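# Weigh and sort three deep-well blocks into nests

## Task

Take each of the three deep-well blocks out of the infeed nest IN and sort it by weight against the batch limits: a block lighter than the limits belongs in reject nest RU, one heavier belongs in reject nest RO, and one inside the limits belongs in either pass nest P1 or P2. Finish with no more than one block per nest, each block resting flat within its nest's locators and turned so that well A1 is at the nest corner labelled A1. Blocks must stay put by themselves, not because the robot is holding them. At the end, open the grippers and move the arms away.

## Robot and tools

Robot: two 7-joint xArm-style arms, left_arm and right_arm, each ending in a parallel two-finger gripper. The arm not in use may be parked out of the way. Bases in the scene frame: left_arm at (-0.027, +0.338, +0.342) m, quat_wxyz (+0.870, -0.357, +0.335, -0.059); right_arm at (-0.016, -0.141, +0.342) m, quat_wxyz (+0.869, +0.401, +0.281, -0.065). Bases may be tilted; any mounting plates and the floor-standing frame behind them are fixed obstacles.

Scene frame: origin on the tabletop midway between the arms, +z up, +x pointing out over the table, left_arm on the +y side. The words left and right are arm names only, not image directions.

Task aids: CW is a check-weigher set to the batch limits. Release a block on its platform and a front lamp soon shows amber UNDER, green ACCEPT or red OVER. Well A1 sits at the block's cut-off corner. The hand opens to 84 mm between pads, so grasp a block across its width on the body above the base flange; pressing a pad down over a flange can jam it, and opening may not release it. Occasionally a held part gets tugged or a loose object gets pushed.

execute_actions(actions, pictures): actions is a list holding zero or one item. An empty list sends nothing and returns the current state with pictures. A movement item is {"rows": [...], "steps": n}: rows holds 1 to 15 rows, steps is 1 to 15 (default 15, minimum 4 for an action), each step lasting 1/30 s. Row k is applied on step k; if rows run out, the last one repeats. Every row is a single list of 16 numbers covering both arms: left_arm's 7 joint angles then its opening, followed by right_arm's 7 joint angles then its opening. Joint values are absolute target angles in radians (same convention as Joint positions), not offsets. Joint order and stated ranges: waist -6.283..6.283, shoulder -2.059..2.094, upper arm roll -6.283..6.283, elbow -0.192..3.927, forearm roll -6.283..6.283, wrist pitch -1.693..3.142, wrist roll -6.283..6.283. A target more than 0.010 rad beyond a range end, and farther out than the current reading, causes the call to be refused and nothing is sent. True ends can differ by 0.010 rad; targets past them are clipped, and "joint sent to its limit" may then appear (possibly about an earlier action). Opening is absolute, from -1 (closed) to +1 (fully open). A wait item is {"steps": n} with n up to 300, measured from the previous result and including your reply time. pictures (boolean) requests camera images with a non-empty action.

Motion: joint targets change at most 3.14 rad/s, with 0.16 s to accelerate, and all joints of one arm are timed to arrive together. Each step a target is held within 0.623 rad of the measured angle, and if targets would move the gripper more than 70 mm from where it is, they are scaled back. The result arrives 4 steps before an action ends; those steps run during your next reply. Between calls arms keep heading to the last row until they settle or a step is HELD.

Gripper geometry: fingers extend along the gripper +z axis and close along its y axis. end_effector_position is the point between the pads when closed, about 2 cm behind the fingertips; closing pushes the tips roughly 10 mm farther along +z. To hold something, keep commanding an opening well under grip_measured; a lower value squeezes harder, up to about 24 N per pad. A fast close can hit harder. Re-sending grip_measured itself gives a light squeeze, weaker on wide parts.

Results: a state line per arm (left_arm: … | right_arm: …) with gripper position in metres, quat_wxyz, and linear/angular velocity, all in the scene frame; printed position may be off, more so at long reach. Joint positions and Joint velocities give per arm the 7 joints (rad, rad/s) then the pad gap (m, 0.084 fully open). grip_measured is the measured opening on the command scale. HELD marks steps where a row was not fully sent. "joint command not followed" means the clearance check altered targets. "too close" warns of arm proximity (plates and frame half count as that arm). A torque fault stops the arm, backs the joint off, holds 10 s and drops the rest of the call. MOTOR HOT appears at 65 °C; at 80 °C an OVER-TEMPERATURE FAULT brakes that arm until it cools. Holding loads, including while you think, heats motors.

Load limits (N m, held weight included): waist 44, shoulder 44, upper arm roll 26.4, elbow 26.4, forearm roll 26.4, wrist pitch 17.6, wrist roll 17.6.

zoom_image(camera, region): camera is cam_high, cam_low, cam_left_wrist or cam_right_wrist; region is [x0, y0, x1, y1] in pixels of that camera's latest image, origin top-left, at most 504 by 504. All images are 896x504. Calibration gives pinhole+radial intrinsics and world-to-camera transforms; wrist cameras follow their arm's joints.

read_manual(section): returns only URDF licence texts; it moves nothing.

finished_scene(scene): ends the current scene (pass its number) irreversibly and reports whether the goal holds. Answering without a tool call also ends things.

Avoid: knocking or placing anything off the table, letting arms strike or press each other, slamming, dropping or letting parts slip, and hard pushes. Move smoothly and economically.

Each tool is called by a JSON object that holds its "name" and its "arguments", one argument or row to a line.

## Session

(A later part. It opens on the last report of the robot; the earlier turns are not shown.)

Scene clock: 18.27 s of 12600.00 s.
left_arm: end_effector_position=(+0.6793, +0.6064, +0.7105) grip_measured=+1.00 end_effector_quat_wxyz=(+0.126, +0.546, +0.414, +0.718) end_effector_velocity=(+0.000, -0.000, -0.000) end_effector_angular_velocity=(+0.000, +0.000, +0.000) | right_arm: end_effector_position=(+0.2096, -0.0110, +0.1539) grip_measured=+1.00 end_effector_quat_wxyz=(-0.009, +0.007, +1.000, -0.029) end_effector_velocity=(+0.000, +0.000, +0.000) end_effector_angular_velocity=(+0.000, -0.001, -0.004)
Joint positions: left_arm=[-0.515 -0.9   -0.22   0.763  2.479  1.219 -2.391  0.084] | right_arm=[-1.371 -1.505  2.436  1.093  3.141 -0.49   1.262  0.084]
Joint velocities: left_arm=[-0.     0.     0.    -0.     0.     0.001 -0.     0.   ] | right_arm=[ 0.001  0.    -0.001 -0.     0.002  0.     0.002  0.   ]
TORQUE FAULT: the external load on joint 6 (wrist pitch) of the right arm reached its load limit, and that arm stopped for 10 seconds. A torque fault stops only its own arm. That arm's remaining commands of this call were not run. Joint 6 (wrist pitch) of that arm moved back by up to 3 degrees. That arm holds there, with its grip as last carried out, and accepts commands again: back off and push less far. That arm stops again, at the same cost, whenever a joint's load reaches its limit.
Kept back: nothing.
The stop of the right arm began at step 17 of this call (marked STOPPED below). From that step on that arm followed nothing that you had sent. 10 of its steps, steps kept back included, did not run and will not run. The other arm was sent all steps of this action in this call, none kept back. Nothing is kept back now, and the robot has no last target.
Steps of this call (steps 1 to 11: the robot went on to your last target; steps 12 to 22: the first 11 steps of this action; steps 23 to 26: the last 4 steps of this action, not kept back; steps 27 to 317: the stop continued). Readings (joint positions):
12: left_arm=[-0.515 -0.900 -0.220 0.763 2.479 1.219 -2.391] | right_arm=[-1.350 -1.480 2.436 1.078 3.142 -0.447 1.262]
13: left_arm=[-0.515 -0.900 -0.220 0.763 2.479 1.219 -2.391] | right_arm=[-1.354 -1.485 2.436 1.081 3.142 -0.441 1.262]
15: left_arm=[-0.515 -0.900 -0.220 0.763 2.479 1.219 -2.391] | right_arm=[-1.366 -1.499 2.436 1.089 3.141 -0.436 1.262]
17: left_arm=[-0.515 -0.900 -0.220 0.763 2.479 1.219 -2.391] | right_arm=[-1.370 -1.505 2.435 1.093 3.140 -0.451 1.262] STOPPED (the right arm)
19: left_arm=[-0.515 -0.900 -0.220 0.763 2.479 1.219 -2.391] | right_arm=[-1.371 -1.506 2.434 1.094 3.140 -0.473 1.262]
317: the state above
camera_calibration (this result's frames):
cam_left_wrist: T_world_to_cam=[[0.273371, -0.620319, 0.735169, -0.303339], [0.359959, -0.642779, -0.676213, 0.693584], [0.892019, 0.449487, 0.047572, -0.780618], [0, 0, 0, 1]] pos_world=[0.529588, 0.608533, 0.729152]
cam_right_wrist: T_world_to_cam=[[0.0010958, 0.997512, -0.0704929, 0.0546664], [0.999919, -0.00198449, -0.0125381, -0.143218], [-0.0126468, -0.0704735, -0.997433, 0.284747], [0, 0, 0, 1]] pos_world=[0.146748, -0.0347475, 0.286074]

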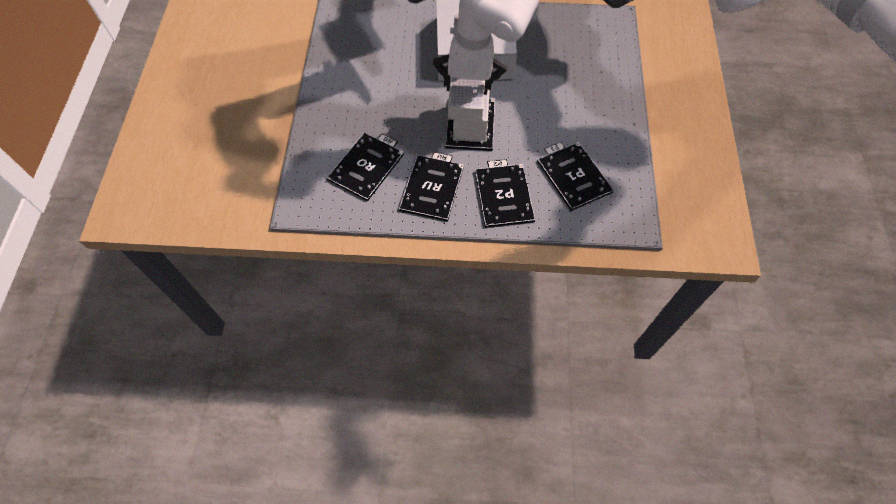

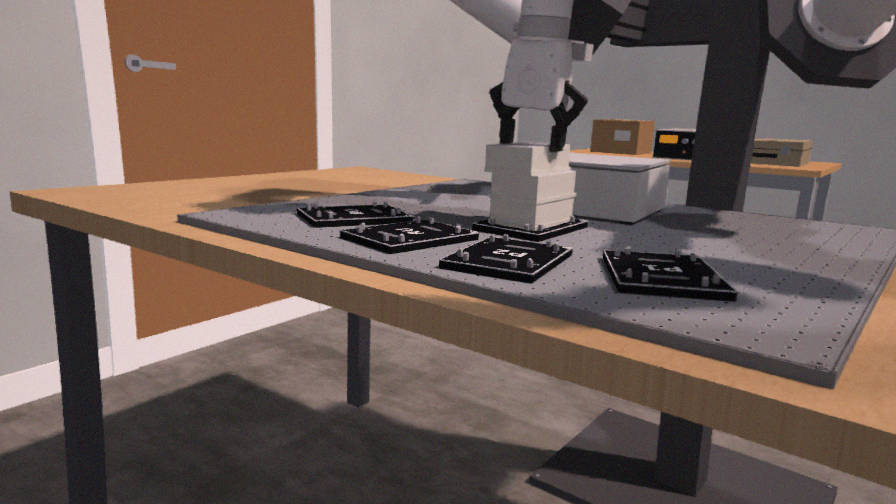

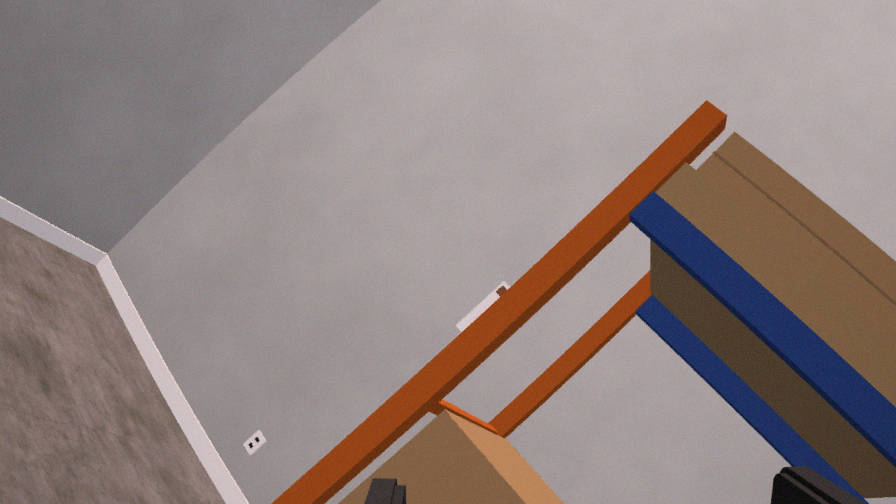

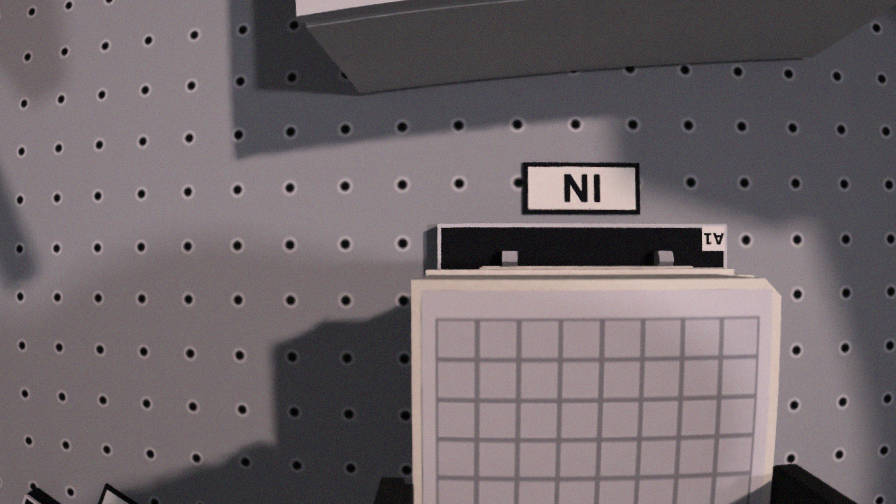

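{"name": "execute_actions", "arguments": {
  "actions": [
    {"rows":[[-0.515,-0.9,-0.22,0.763,2.479,1.219,-2.391,1,-1.35,-1.478,2.433,1.07,3.1416,-0.495,1.262,1],[-0.515,-0.9,-0.22,0.763,2.479,1.219,-2.391,1,-1.35,-1.478,2.433,1.07,3.1416,-0.495,1.262,1],[-0.515,-0.9,-0.22,0.763,2.479,1.219,-2.391,1,-1.33,-1.452,2.43,1.05,3.1416,-0.49,1.262,1],[-0.515,-0.9,-0.22,0.763,2.479,1.219,-2.391,1,-1.33,-1.452,2.43,1.05,3.1416,-0.49,1.262,1],[-0.515,-0.9,-0.22,0.763,2.479,1.219,-2.391,1,-1.33,-1.452,2.43,1.05,3.1416,-0.49,1.262,1],[-0.515,-0.9,-0.22,0.763,2.479,1.219,-2.391,1,-1.324,-1.4399,2.4237,1.0239,3.1416,-0.4397,1.251,1]],"steps":15}
  ]
}}

{"name": "execute_actions", "arguments": {
  "actions": [
    {"steps":10}
  ],
  "pictures": true
}}

Scene clock: 19.07 s of 12600.00 s.
left_arm: end_effector_position=(+0.6793, +0.6064, +0.7105) grip_measured=+1.00 end_effector_quat_wxyz=(+0.126, +0.546, +0.414, +0.718) end_effector_velocity=(-0.000, -0.001, -0.000) end_effector_angular_velocity=(+0.001, +0.000, -0.002) | right_arm: end_effector_position=(+0.2129, -0.0110, +0.1683) grip_measured=+1.00 end_effector_quat_wxyz=(-0.001, +0.007, +1.000, -0.001) end_effector_velocity=(+0.002, -0.002, -0.009) end_effector_angular_velocity=(+0.030, -0.012, +0.008)
Joint positions: left_arm=[-0.515 -0.9   -0.22   0.763  2.479  1.219 -2.391  0.084] | right_arm=[-1.325 -1.44   2.423  1.024  3.142 -0.442  1.252  0.084]
Joint velocities: left_arm=[-0.     0.    -0.    -0.001  0.    -0.001 -0.     0.   ] | right_arm=[-0.001  0.003 -0.006 -0.034 -0.001  0.064 -0.013  0.   ]
Steps of this call (steps 1 to 13: nothing new was sent; steps 14 to 24: the first 11 steps of this action). Readings (joint positions):
14: left_arm=[-0.515 -0.900 -0.220 0.763 2.479 1.219 -2.391] | right_arm=[-1.370 -1.504 2.436 1.092 3.141 -0.490 1.262]
15: left_arm=[-0.515 -0.900 -0.220 0.763 2.479 1.219 -2.391] | right_arm=[-1.366 -1.499 2.435 1.086 3.141 -0.491 1.262]
17: left_arm=[-0.515 -0.900 -0.220 0.763 2.479 1.219 -2.391] | right_arm=[-1.349 -1.477 2.433 1.068 3.141 -0.492 1.262]
21: left_arm=[-0.515 -0.900 -0.220 0.763 2.479 1.219 -2.391] | right_arm=[-1.326 -1.445 2.427 1.039 3.142 -0.463 1.256]
24: the state above

Scene clock: 19.40 s of 12600.00 s.
left_arm: end_effector_position=(+0.6793, +0.6064, +0.7105) grip_measured=+1.00 end_effector_quat_wxyz=(+0.126, +0.546, +0.414, +0.718) end_effector_velocity=(+0.000, +0.000, +0.000) end_effector_angular_velocity=(+0.000, +0.000, +0.001) | right_arm: end_effector_position=(+0.2129, -0.0103, +0.1682) grip_measured=+1.00 end_effector_quat_wxyz=(-0.000, +0.007, +1.000, +0.000) end_effector_velocity=(+0.000, +0.000, +0.000) end_effector_angular_velocity=(+0.001, -0.000, -0.002)
Joint positions: left_arm=[-0.515 -0.9   -0.22   0.763  2.479  1.219 -2.391  0.084] | right_arm=[-1.324 -1.44   2.424  1.024  3.142 -0.44   1.251  0.084]
Joint velocities: left_arm=[ 0.     0.    -0.     0.    -0.     0.001  0.     0.   ] | right_arm=[ 0.     0.001 -0.001 -0.     0.001  0.     0.    -0.   ]
Kept back: nothing.
Steps of this call (steps 1 to 4: the last 4 steps of your previous action; steps 5 to 10: the robot went on to your last target). Readings (joint positions):
1: left_arm=[-0.515 -0.900 -0.220 0.763 2.479 1.219 -2.391] | right_arm=[-1.325 -1.440 2.423 1.024 3.142 -0.441 1.251]
2: left_arm=[-0.515 -0.900 -0.220 0.763 2.479 1.219 -2.391] | right_arm=[-1.324 -1.440 2.424 1.024 3.142 -0.440 1.251]
4: left_arm=[-0.515 -0.900 -0.220 0.763 2.479 1.219 -2.391] | right_arm=[-1.324 -1.440 2.424 1.024 3.142 -0.440 1.251]
8: left_arm=[-0.515 -0.900 -0.220 0.763 2.479 1.219 -2.391] | right_arm=[-1.324 -1.440 2.424 1.024 3.142 -0.440 1.251]
10: the state above
camera_calibration (this result's frames):
cam_left_wrist: T_world_to_cam=[[0.273371, -0.620319, 0.735169, -0.303339], [0.359959, -0.642779, -0.676213, 0.693584], [0.892019, 0.449488, 0.047572, -0.780618], [0, 0, 0, 1]] pos_world=[0.529588, 0.608533, 0.729152]
cam_right_wrist: T_world_to_cam=[[0.00178862, 0.999927, -0.0119469, 0.0449846], [0.999987, -0.00173125, 0.004811, -0.149233], [0.00478996, -0.0119554, -0.999917, 0.296372], [0, 0, 0, 1]] pos_world=[0.147731, -0.0416965, 0.297603]

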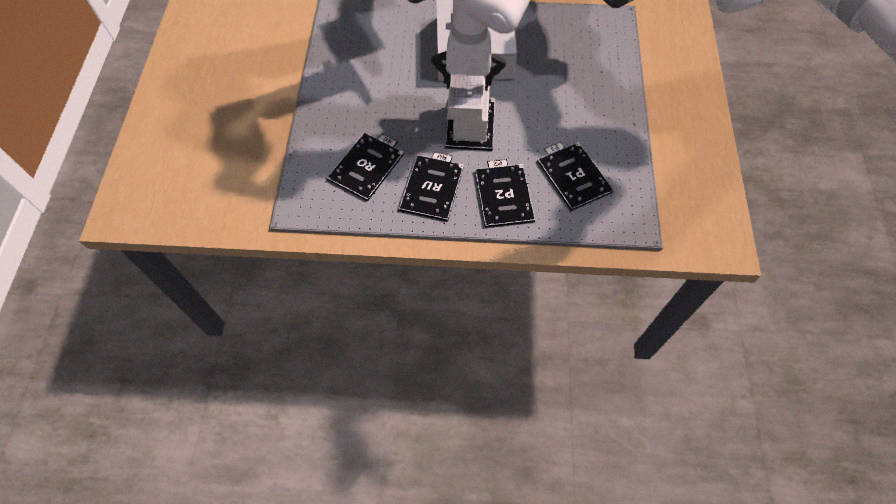

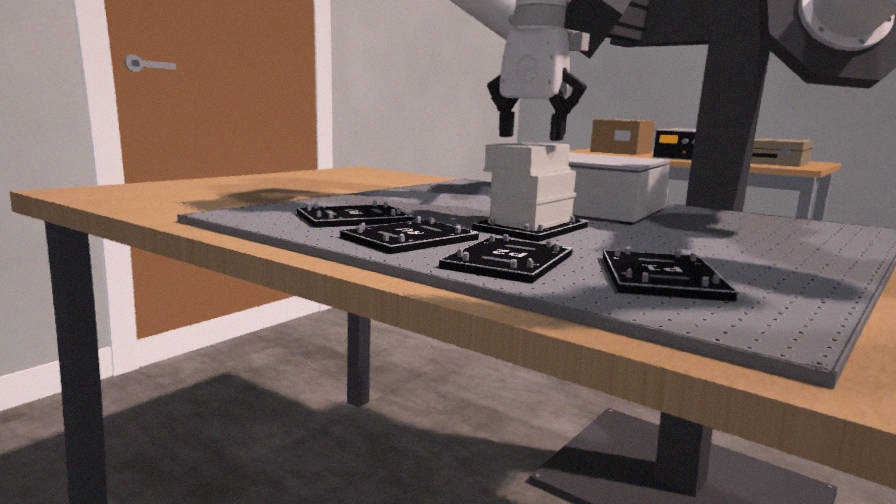

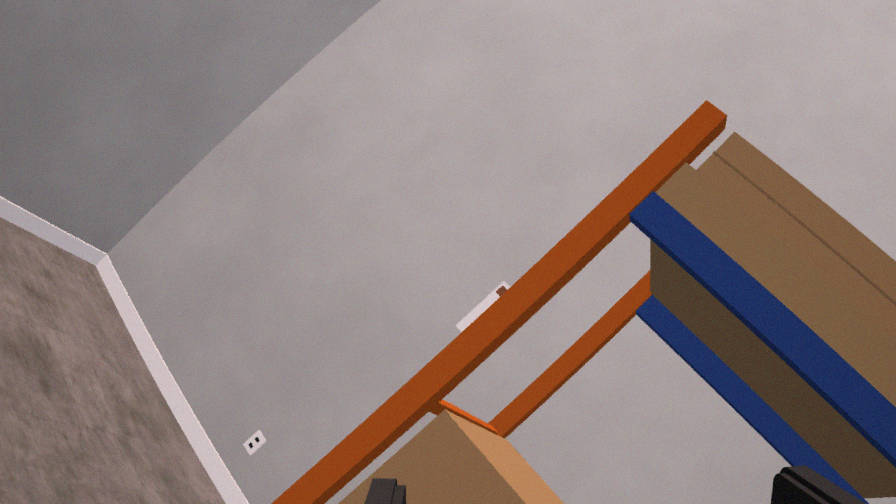

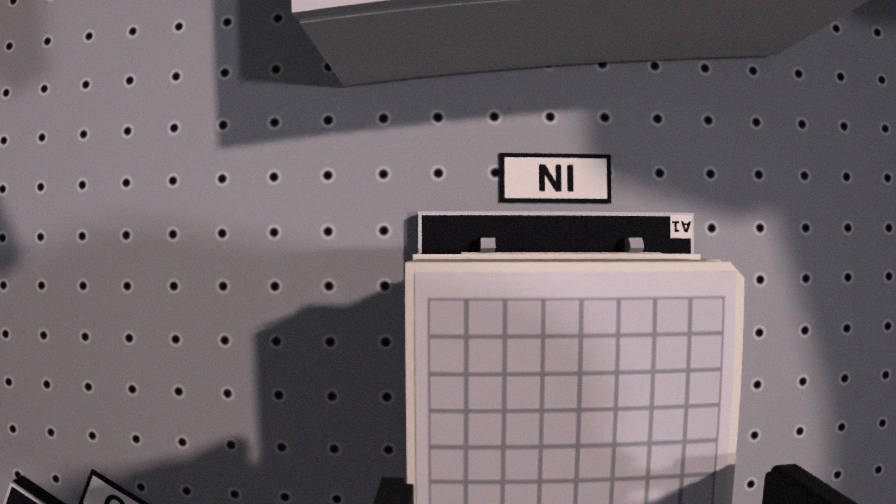

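{"name": "execute_actions", "arguments": {
  "actions": [
    {"rows":[[-0.515,-0.9,-0.22,0.763,2.479,1.219,-2.391,1,-1.33,-1.444,2.4232,1.018,3.1416,-0.428,1.2486,1],[-0.515,-0.9,-0.22,0.763,2.479,1.219,-2.391,1,-1.33,-1.444,2.4232,1.018,3.1416,-0.428,1.2486,1],[-0.515,-0.9,-0.22,0.763,2.479,1.219,-2.391,1,-1.33,-1.444,2.4232,1.018,3.1416,-0.428,1.2486,1],[-0.515,-0.9,-0.22,0.763,2.479,1.219,-2.391,1,-1.335,-1.45,2.4234,1.02,3.1416,-0.4215,1.2486,1],[-0.515,-0.9,-0.22,0.763,2.479,1.219,-2.391,1,-1.3401,-1.4562,2.4236,1.0218,3.1416,-0.4149,1.2486,1]],"steps":15}
  ]
}}

{"name": "execute_actions", "arguments": {
  "actions": [
    {"steps":8}
  ],
  "pictures": true
}}

{"name": "zoom_image", "arguments": {
  "camera": "cam_right_wrist",
  "region": [360,400,860,504]
}}

Scene clock: 20.23 s of 12600.00 s.
left_arm: end_effector_position=(+0.6793, +0.6064, +0.7105) grip_measured=+1.00 end_effector_quat_wxyz=(+0.126, +0.546, +0.414, +0.718) end_effector_velocity=(-0.000, +0.001, +0.000) end_effector_angular_velocity=(-0.000, -0.001, +0.002) | right_arm: end_effector_position=(+0.2130, -0.0128, +0.1581) grip_measured=+1.00 end_effector_quat_wxyz=(-0.000, +0.007, +1.000, -0.000) end_effector_velocity=(+0.002, +0.007, +0.002) end_effector_angular_velocity=(+0.015, -0.005, -0.001)
Joint positions: left_arm=[-0.515 -0.9   -0.22   0.763  2.479  1.219 -2.391  0.084] | right_arm=[-1.34  -1.456  2.424  1.022  3.142 -0.415  1.249  0.084]
Joint velocities: left_arm=[ 0.    -0.002 -0.     0.     0.     0.    -0.     0.   ] | right_arm=[0.003 0.003 0.    0.009 0.001 0.003 0.    0.   ]
Steps of this call (steps 1 to 14: the robot went on to your last target; steps 15 to 25: the first 11 steps of this action). Readings (joint positions):
15: left_arm=[-0.515 -0.900 -0.220 0.763 2.479 1.219 -2.391] | right_arm=[-1.324 -1.440 2.424 1.024 3.142 -0.439 1.251]
16: left_arm=[-0.515 -0.900 -0.220 0.763 2.479 1.219 -2.391] | right_arm=[-1.326 -1.441 2.424 1.023 3.142 -0.435 1.250]
18: left_arm=[-0.515 -0.900 -0.220 0.763 2.479 1.219 -2.391] | right_arm=[-1.329 -1.444 2.423 1.019 3.142 -0.430 1.249]
22: left_arm=[-0.515 -0.900 -0.220 0.763 2.479 1.219 -2.391] | right_arm=[-1.339 -1.455 2.424 1.021 3.142 -0.417 1.249]
25: the state above

Scene clock: 20.50 s of 12600.00 s.
left_arm: end_effector_position=(+0.6793, +0.6064, +0.7105) grip_measured=+1.00 end_effector_quat_wxyz=(+0.126, +0.546, +0.414, +0.718) end_effector_velocity=(+0.000, -0.001, -0.000) end_effector_angular_velocity=(+0.001, +0.001, -0.002) | right_arm: end_effector_position=(+0.2130, -0.0125, +0.1583) grip_measured=+1.00 end_effector_quat_wxyz=(-0.000, +0.007, +1.000, +0.000) end_effector_velocity=(+0.001, -0.000, -0.000) end_effector_angular_velocity=(-0.000, -0.002, +0.001)
Joint positions: left_arm=[-0.515 -0.9   -0.22   0.763  2.479  1.219 -2.391  0.084] | right_arm=[-1.34  -1.456  2.424  1.022  3.142 -0.415  1.249  0.084]
Joint velocities: left_arm=[-0.     0.     0.    -0.001  0.    -0.001  0.     0.   ] | right_arm=[ 0.001 -0.001 -0.001 -0.    -0.     0.001 -0.001 -0.   ]
Kept back: nothing.
Steps of this call (steps 1 to 4: the last 4 steps of your previous action; steps 5 to 8: the robot went on to your last target). Readings (joint positions):
1: left_arm=[-0.515 -0.900 -0.220 0.763 2.479 1.219 -2.391] | right_arm=[-1.340 -1.456 2.424 1.022 3.142 -0.415 1.249]
2: left_arm=[-0.515 -0.900 -0.220 0.763 2.479 1.219 -2.391] | right_arm=[-1.340 -1.456 2.424 1.022 3.142 -0.415 1.249]
4: left_arm=[-0.515 -0.900 -0.220 0.763 2.479 1.219 -2.391] | right_arm=[-1.340 -1.456 2.424 1.022 3.142 -0.415 1.249]
8: the state above
camera_calibration (this result's frames):
cam_left_wrist: T_world_to_cam=[[0.273371, -0.620319, 0.735169, -0.303339], [0.359959, -0.64278, -0.676213, 0.693584], [0.892019, 0.449488, 0.0475719, -0.780618], [0, 0, 0, 1]] pos_world=[0.529588, 0.608533, 0.729152]
cam_right_wrist: T_world_to_cam=[[0.00187141, 0.999928, -0.0118124, 0.0470577], [0.999986, -0.00181327, 0.00493102, -0.149359], [0.00490925, -0.0118215, -0.999918, 0.286407], [0, 0, 0, 1]] pos_world=[0.147863, -0.0439394, 0.287676]

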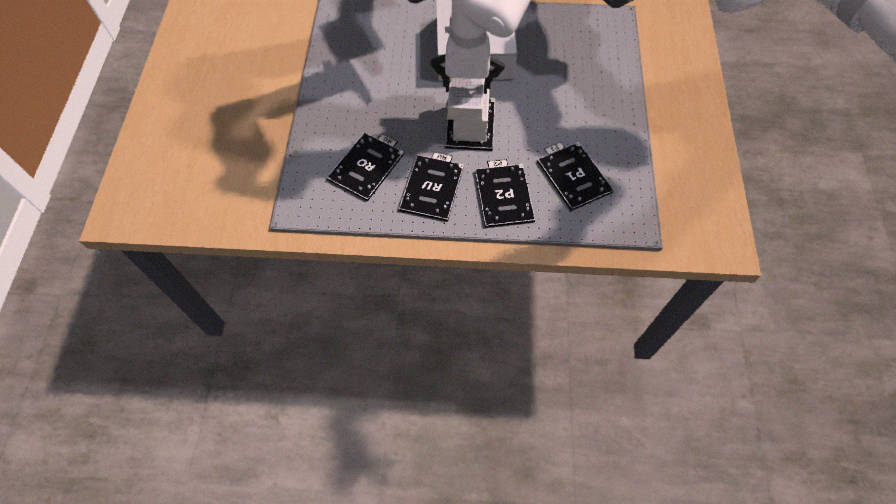

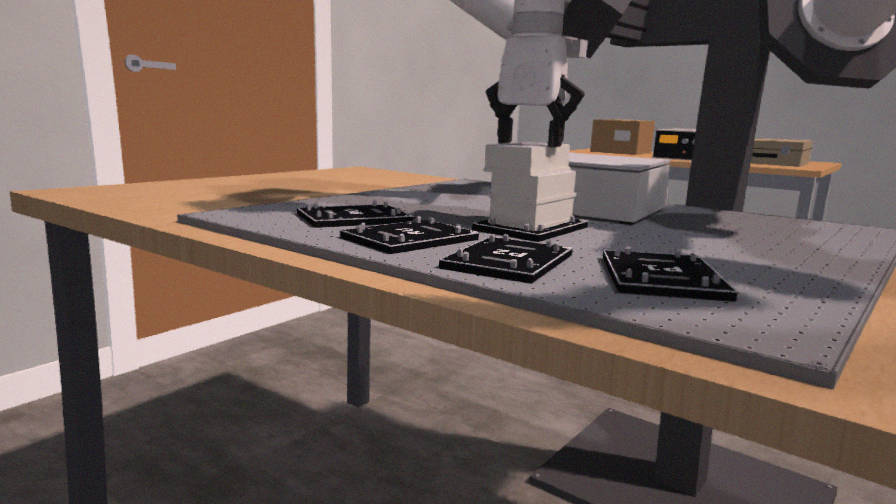

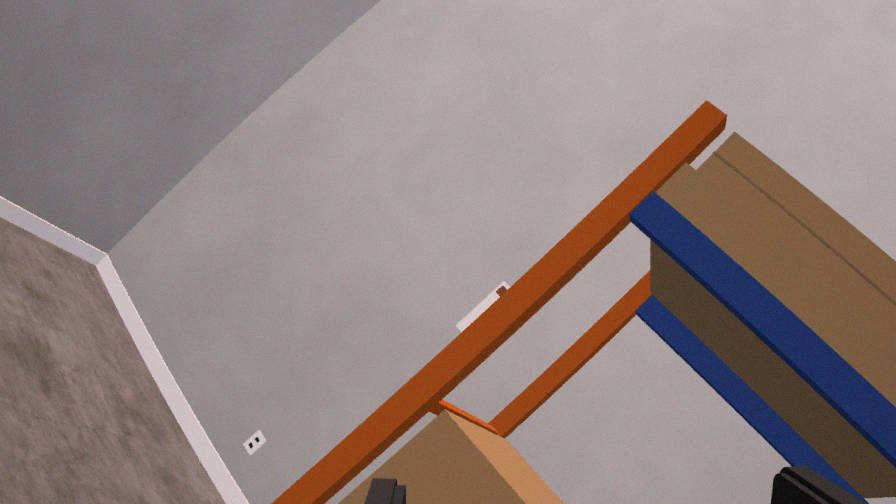

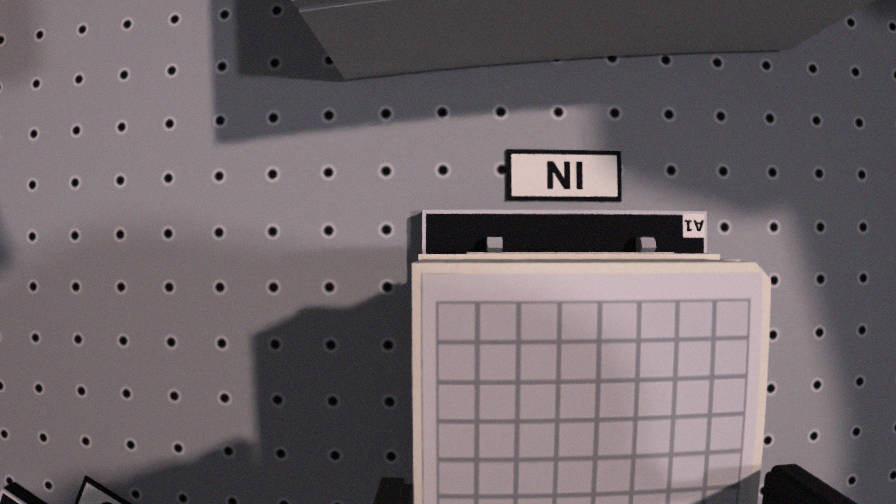

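Region (360, 400, 860, 504) of cam_right_wrist's 896x504 image, scaled by 1.008, with more detail than that image has; it fills the top 105 rows of this view, and the rest is white.

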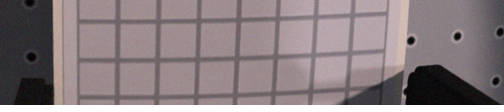

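{"name": "execute_actions", "arguments": {
  "actions": [
    {"rows":[[-0.515,-0.9,-0.22,0.763,2.479,1.219,-2.391,1,-1.3428,-1.4593,2.4239,1.0229,3.1416,-0.4119,1.2486,1],[-0.515,-0.9,-0.22,0.763,2.479,1.219,-2.391,1,-1.3428,-1.4593,2.4239,1.0229,3.1416,-0.4119,1.2486,1],[-0.515,-0.9,-0.22,0.763,2.479,1.219,-2.391,1,-1.3455,-1.4624,2.4242,1.024,3.1416,-0.4089,1.2486,1],[-0.515,-0.9,-0.22,0.763,2.479,1.219,-2.391,1,-1.3455,-1.4624,2.4242,1.024,3.1416,-0.4089,1.2486,1],[-0.515,-0.9,-0.22,0.763,2.479,1.219,-2.391,1,-1.3482,-1.4655,2.4245,1.0251,3.1416,-0.4059,1.2486,1],[-0.515,-0.9,-0.22,0.763,2.479,1.219,-2.391,1,-1.3482,-1.4655,2.4245,1.0251,3.1416,-0.4059,1.2486,1],[-0.515,-0.9,-0.22,0.763,2.479,1.219,-2.391,1,-1.3509,-1.4686,2.4248,1.0262,3.1416,-0.4029,1.2486,1]],"steps":15}
  ],
  "pictures": true
}}

Scene clock: 21.23 s of 12600.00 s.
left_arm: end_effector_position=(+0.6793, +0.6064, +0.7105) grip_measured=+1.00 end_effector_quat_wxyz=(+0.126, +0.546, +0.414, +0.718) end_effector_velocity=(+0.000, -0.000, -0.001) end_effector_angular_velocity=(+0.000, +0.002, +0.001) | right_arm: end_effector_position=(+0.2130, -0.0128, +0.1522) grip_measured=+1.00 end_effector_quat_wxyz=(-0.000, +0.007, +1.000, -0.000) end_effector_velocity=(+0.001, +0.001, -0.003) end_effector_angular_velocity=(+0.003, -0.001, -0.001)
Joint positions: left_arm=[-0.515 -0.9   -0.22   0.763  2.479  1.219 -2.391  0.084] | right_arm=[-1.351 -1.469  2.425  1.026  3.142 -0.403  1.249  0.084]
Joint velocities: left_arm=[ 0.     0.001  0.001 -0.     0.     0.002  0.     0.   ] | right_arm=[-0.006 -0.005 -0.001  0.003  0.001  0.007 -0.002  0.   ]
Steps of this call (steps 1 to 11: the robot went on to your last target; steps 12 to 22: the first 11 steps of this action). Readings (joint positions):
12: left_arm=[-0.515 -0.900 -0.220 0.763 2.479 1.219 -2.391] | right_arm=[-1.340 -1.456 2.424 1.022 3.142 -0.415 1.249]
13: left_arm=[-0.515 -0.900 -0.220 0.763 2.479 1.219 -2.391] | right_arm=[-1.341 -1.457 2.424 1.022 3.142 -0.414 1.249]
15: left_arm=[-0.515 -0.900 -0.220 0.763 2.479 1.219 -2.391] | right_arm=[-1.343 -1.460 2.424 1.023 3.142 -0.411 1.249]
19: left_arm=[-0.515 -0.900 -0.220 0.763 2.479 1.219 -2.391] | right_arm=[-1.349 -1.466 2.425 1.025 3.142 -0.405 1.249]
22: the state above
camera_calibration (this result's frames):
cam_left_wrist: T_world_to_cam=[[0.273371, -0.620319, 0.735169, -0.303339], [0.359959, -0.642779, -0.676213, 0.693584], [0.892019, 0.449488, 0.0475718, -0.780618], [0, 0, 0, 1]] pos_world=[0.529588, 0.608533, 0.729152]
cam_right_wrist: T_world_to_cam=[[0.00182785, 0.99992, -0.0125254, 0.047359], [0.999987, -0.00176879, 0.0047251, -0.149203], [0.00470257, -0.0125339, -0.99991, 0.28041], [0, 0, 0, 1]] pos_world=[0.147796, -0.0441045, 0.281683]

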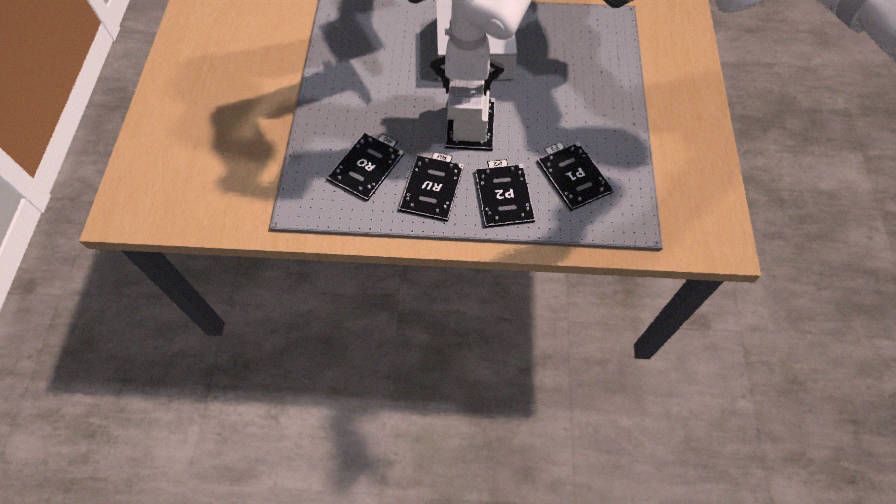

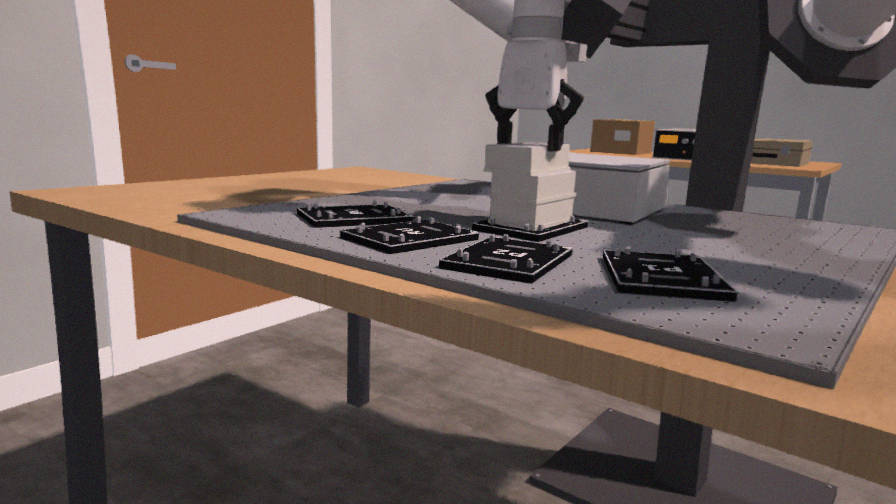

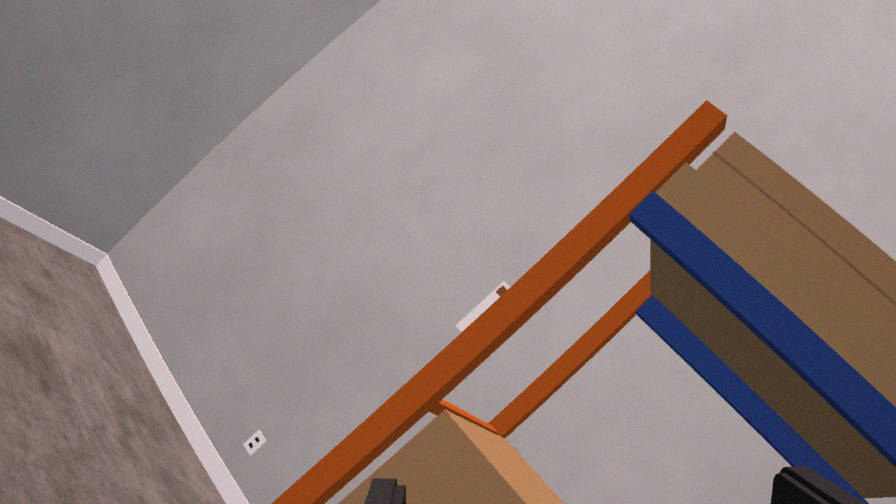

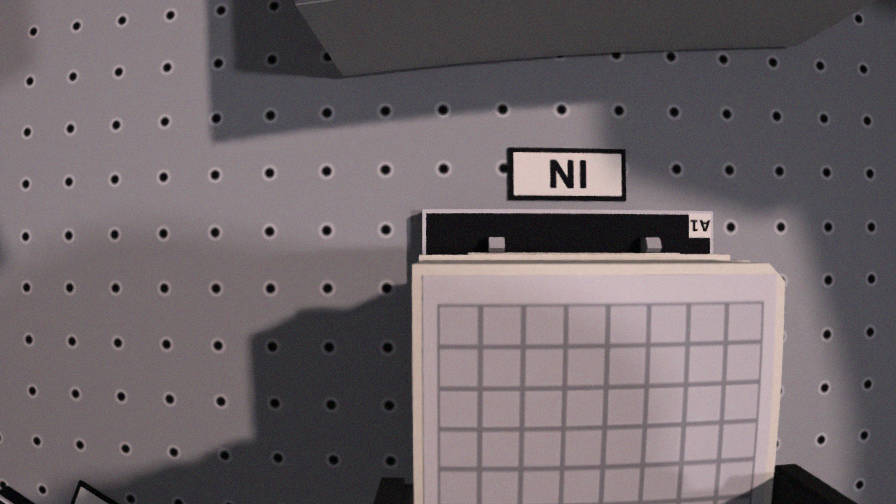

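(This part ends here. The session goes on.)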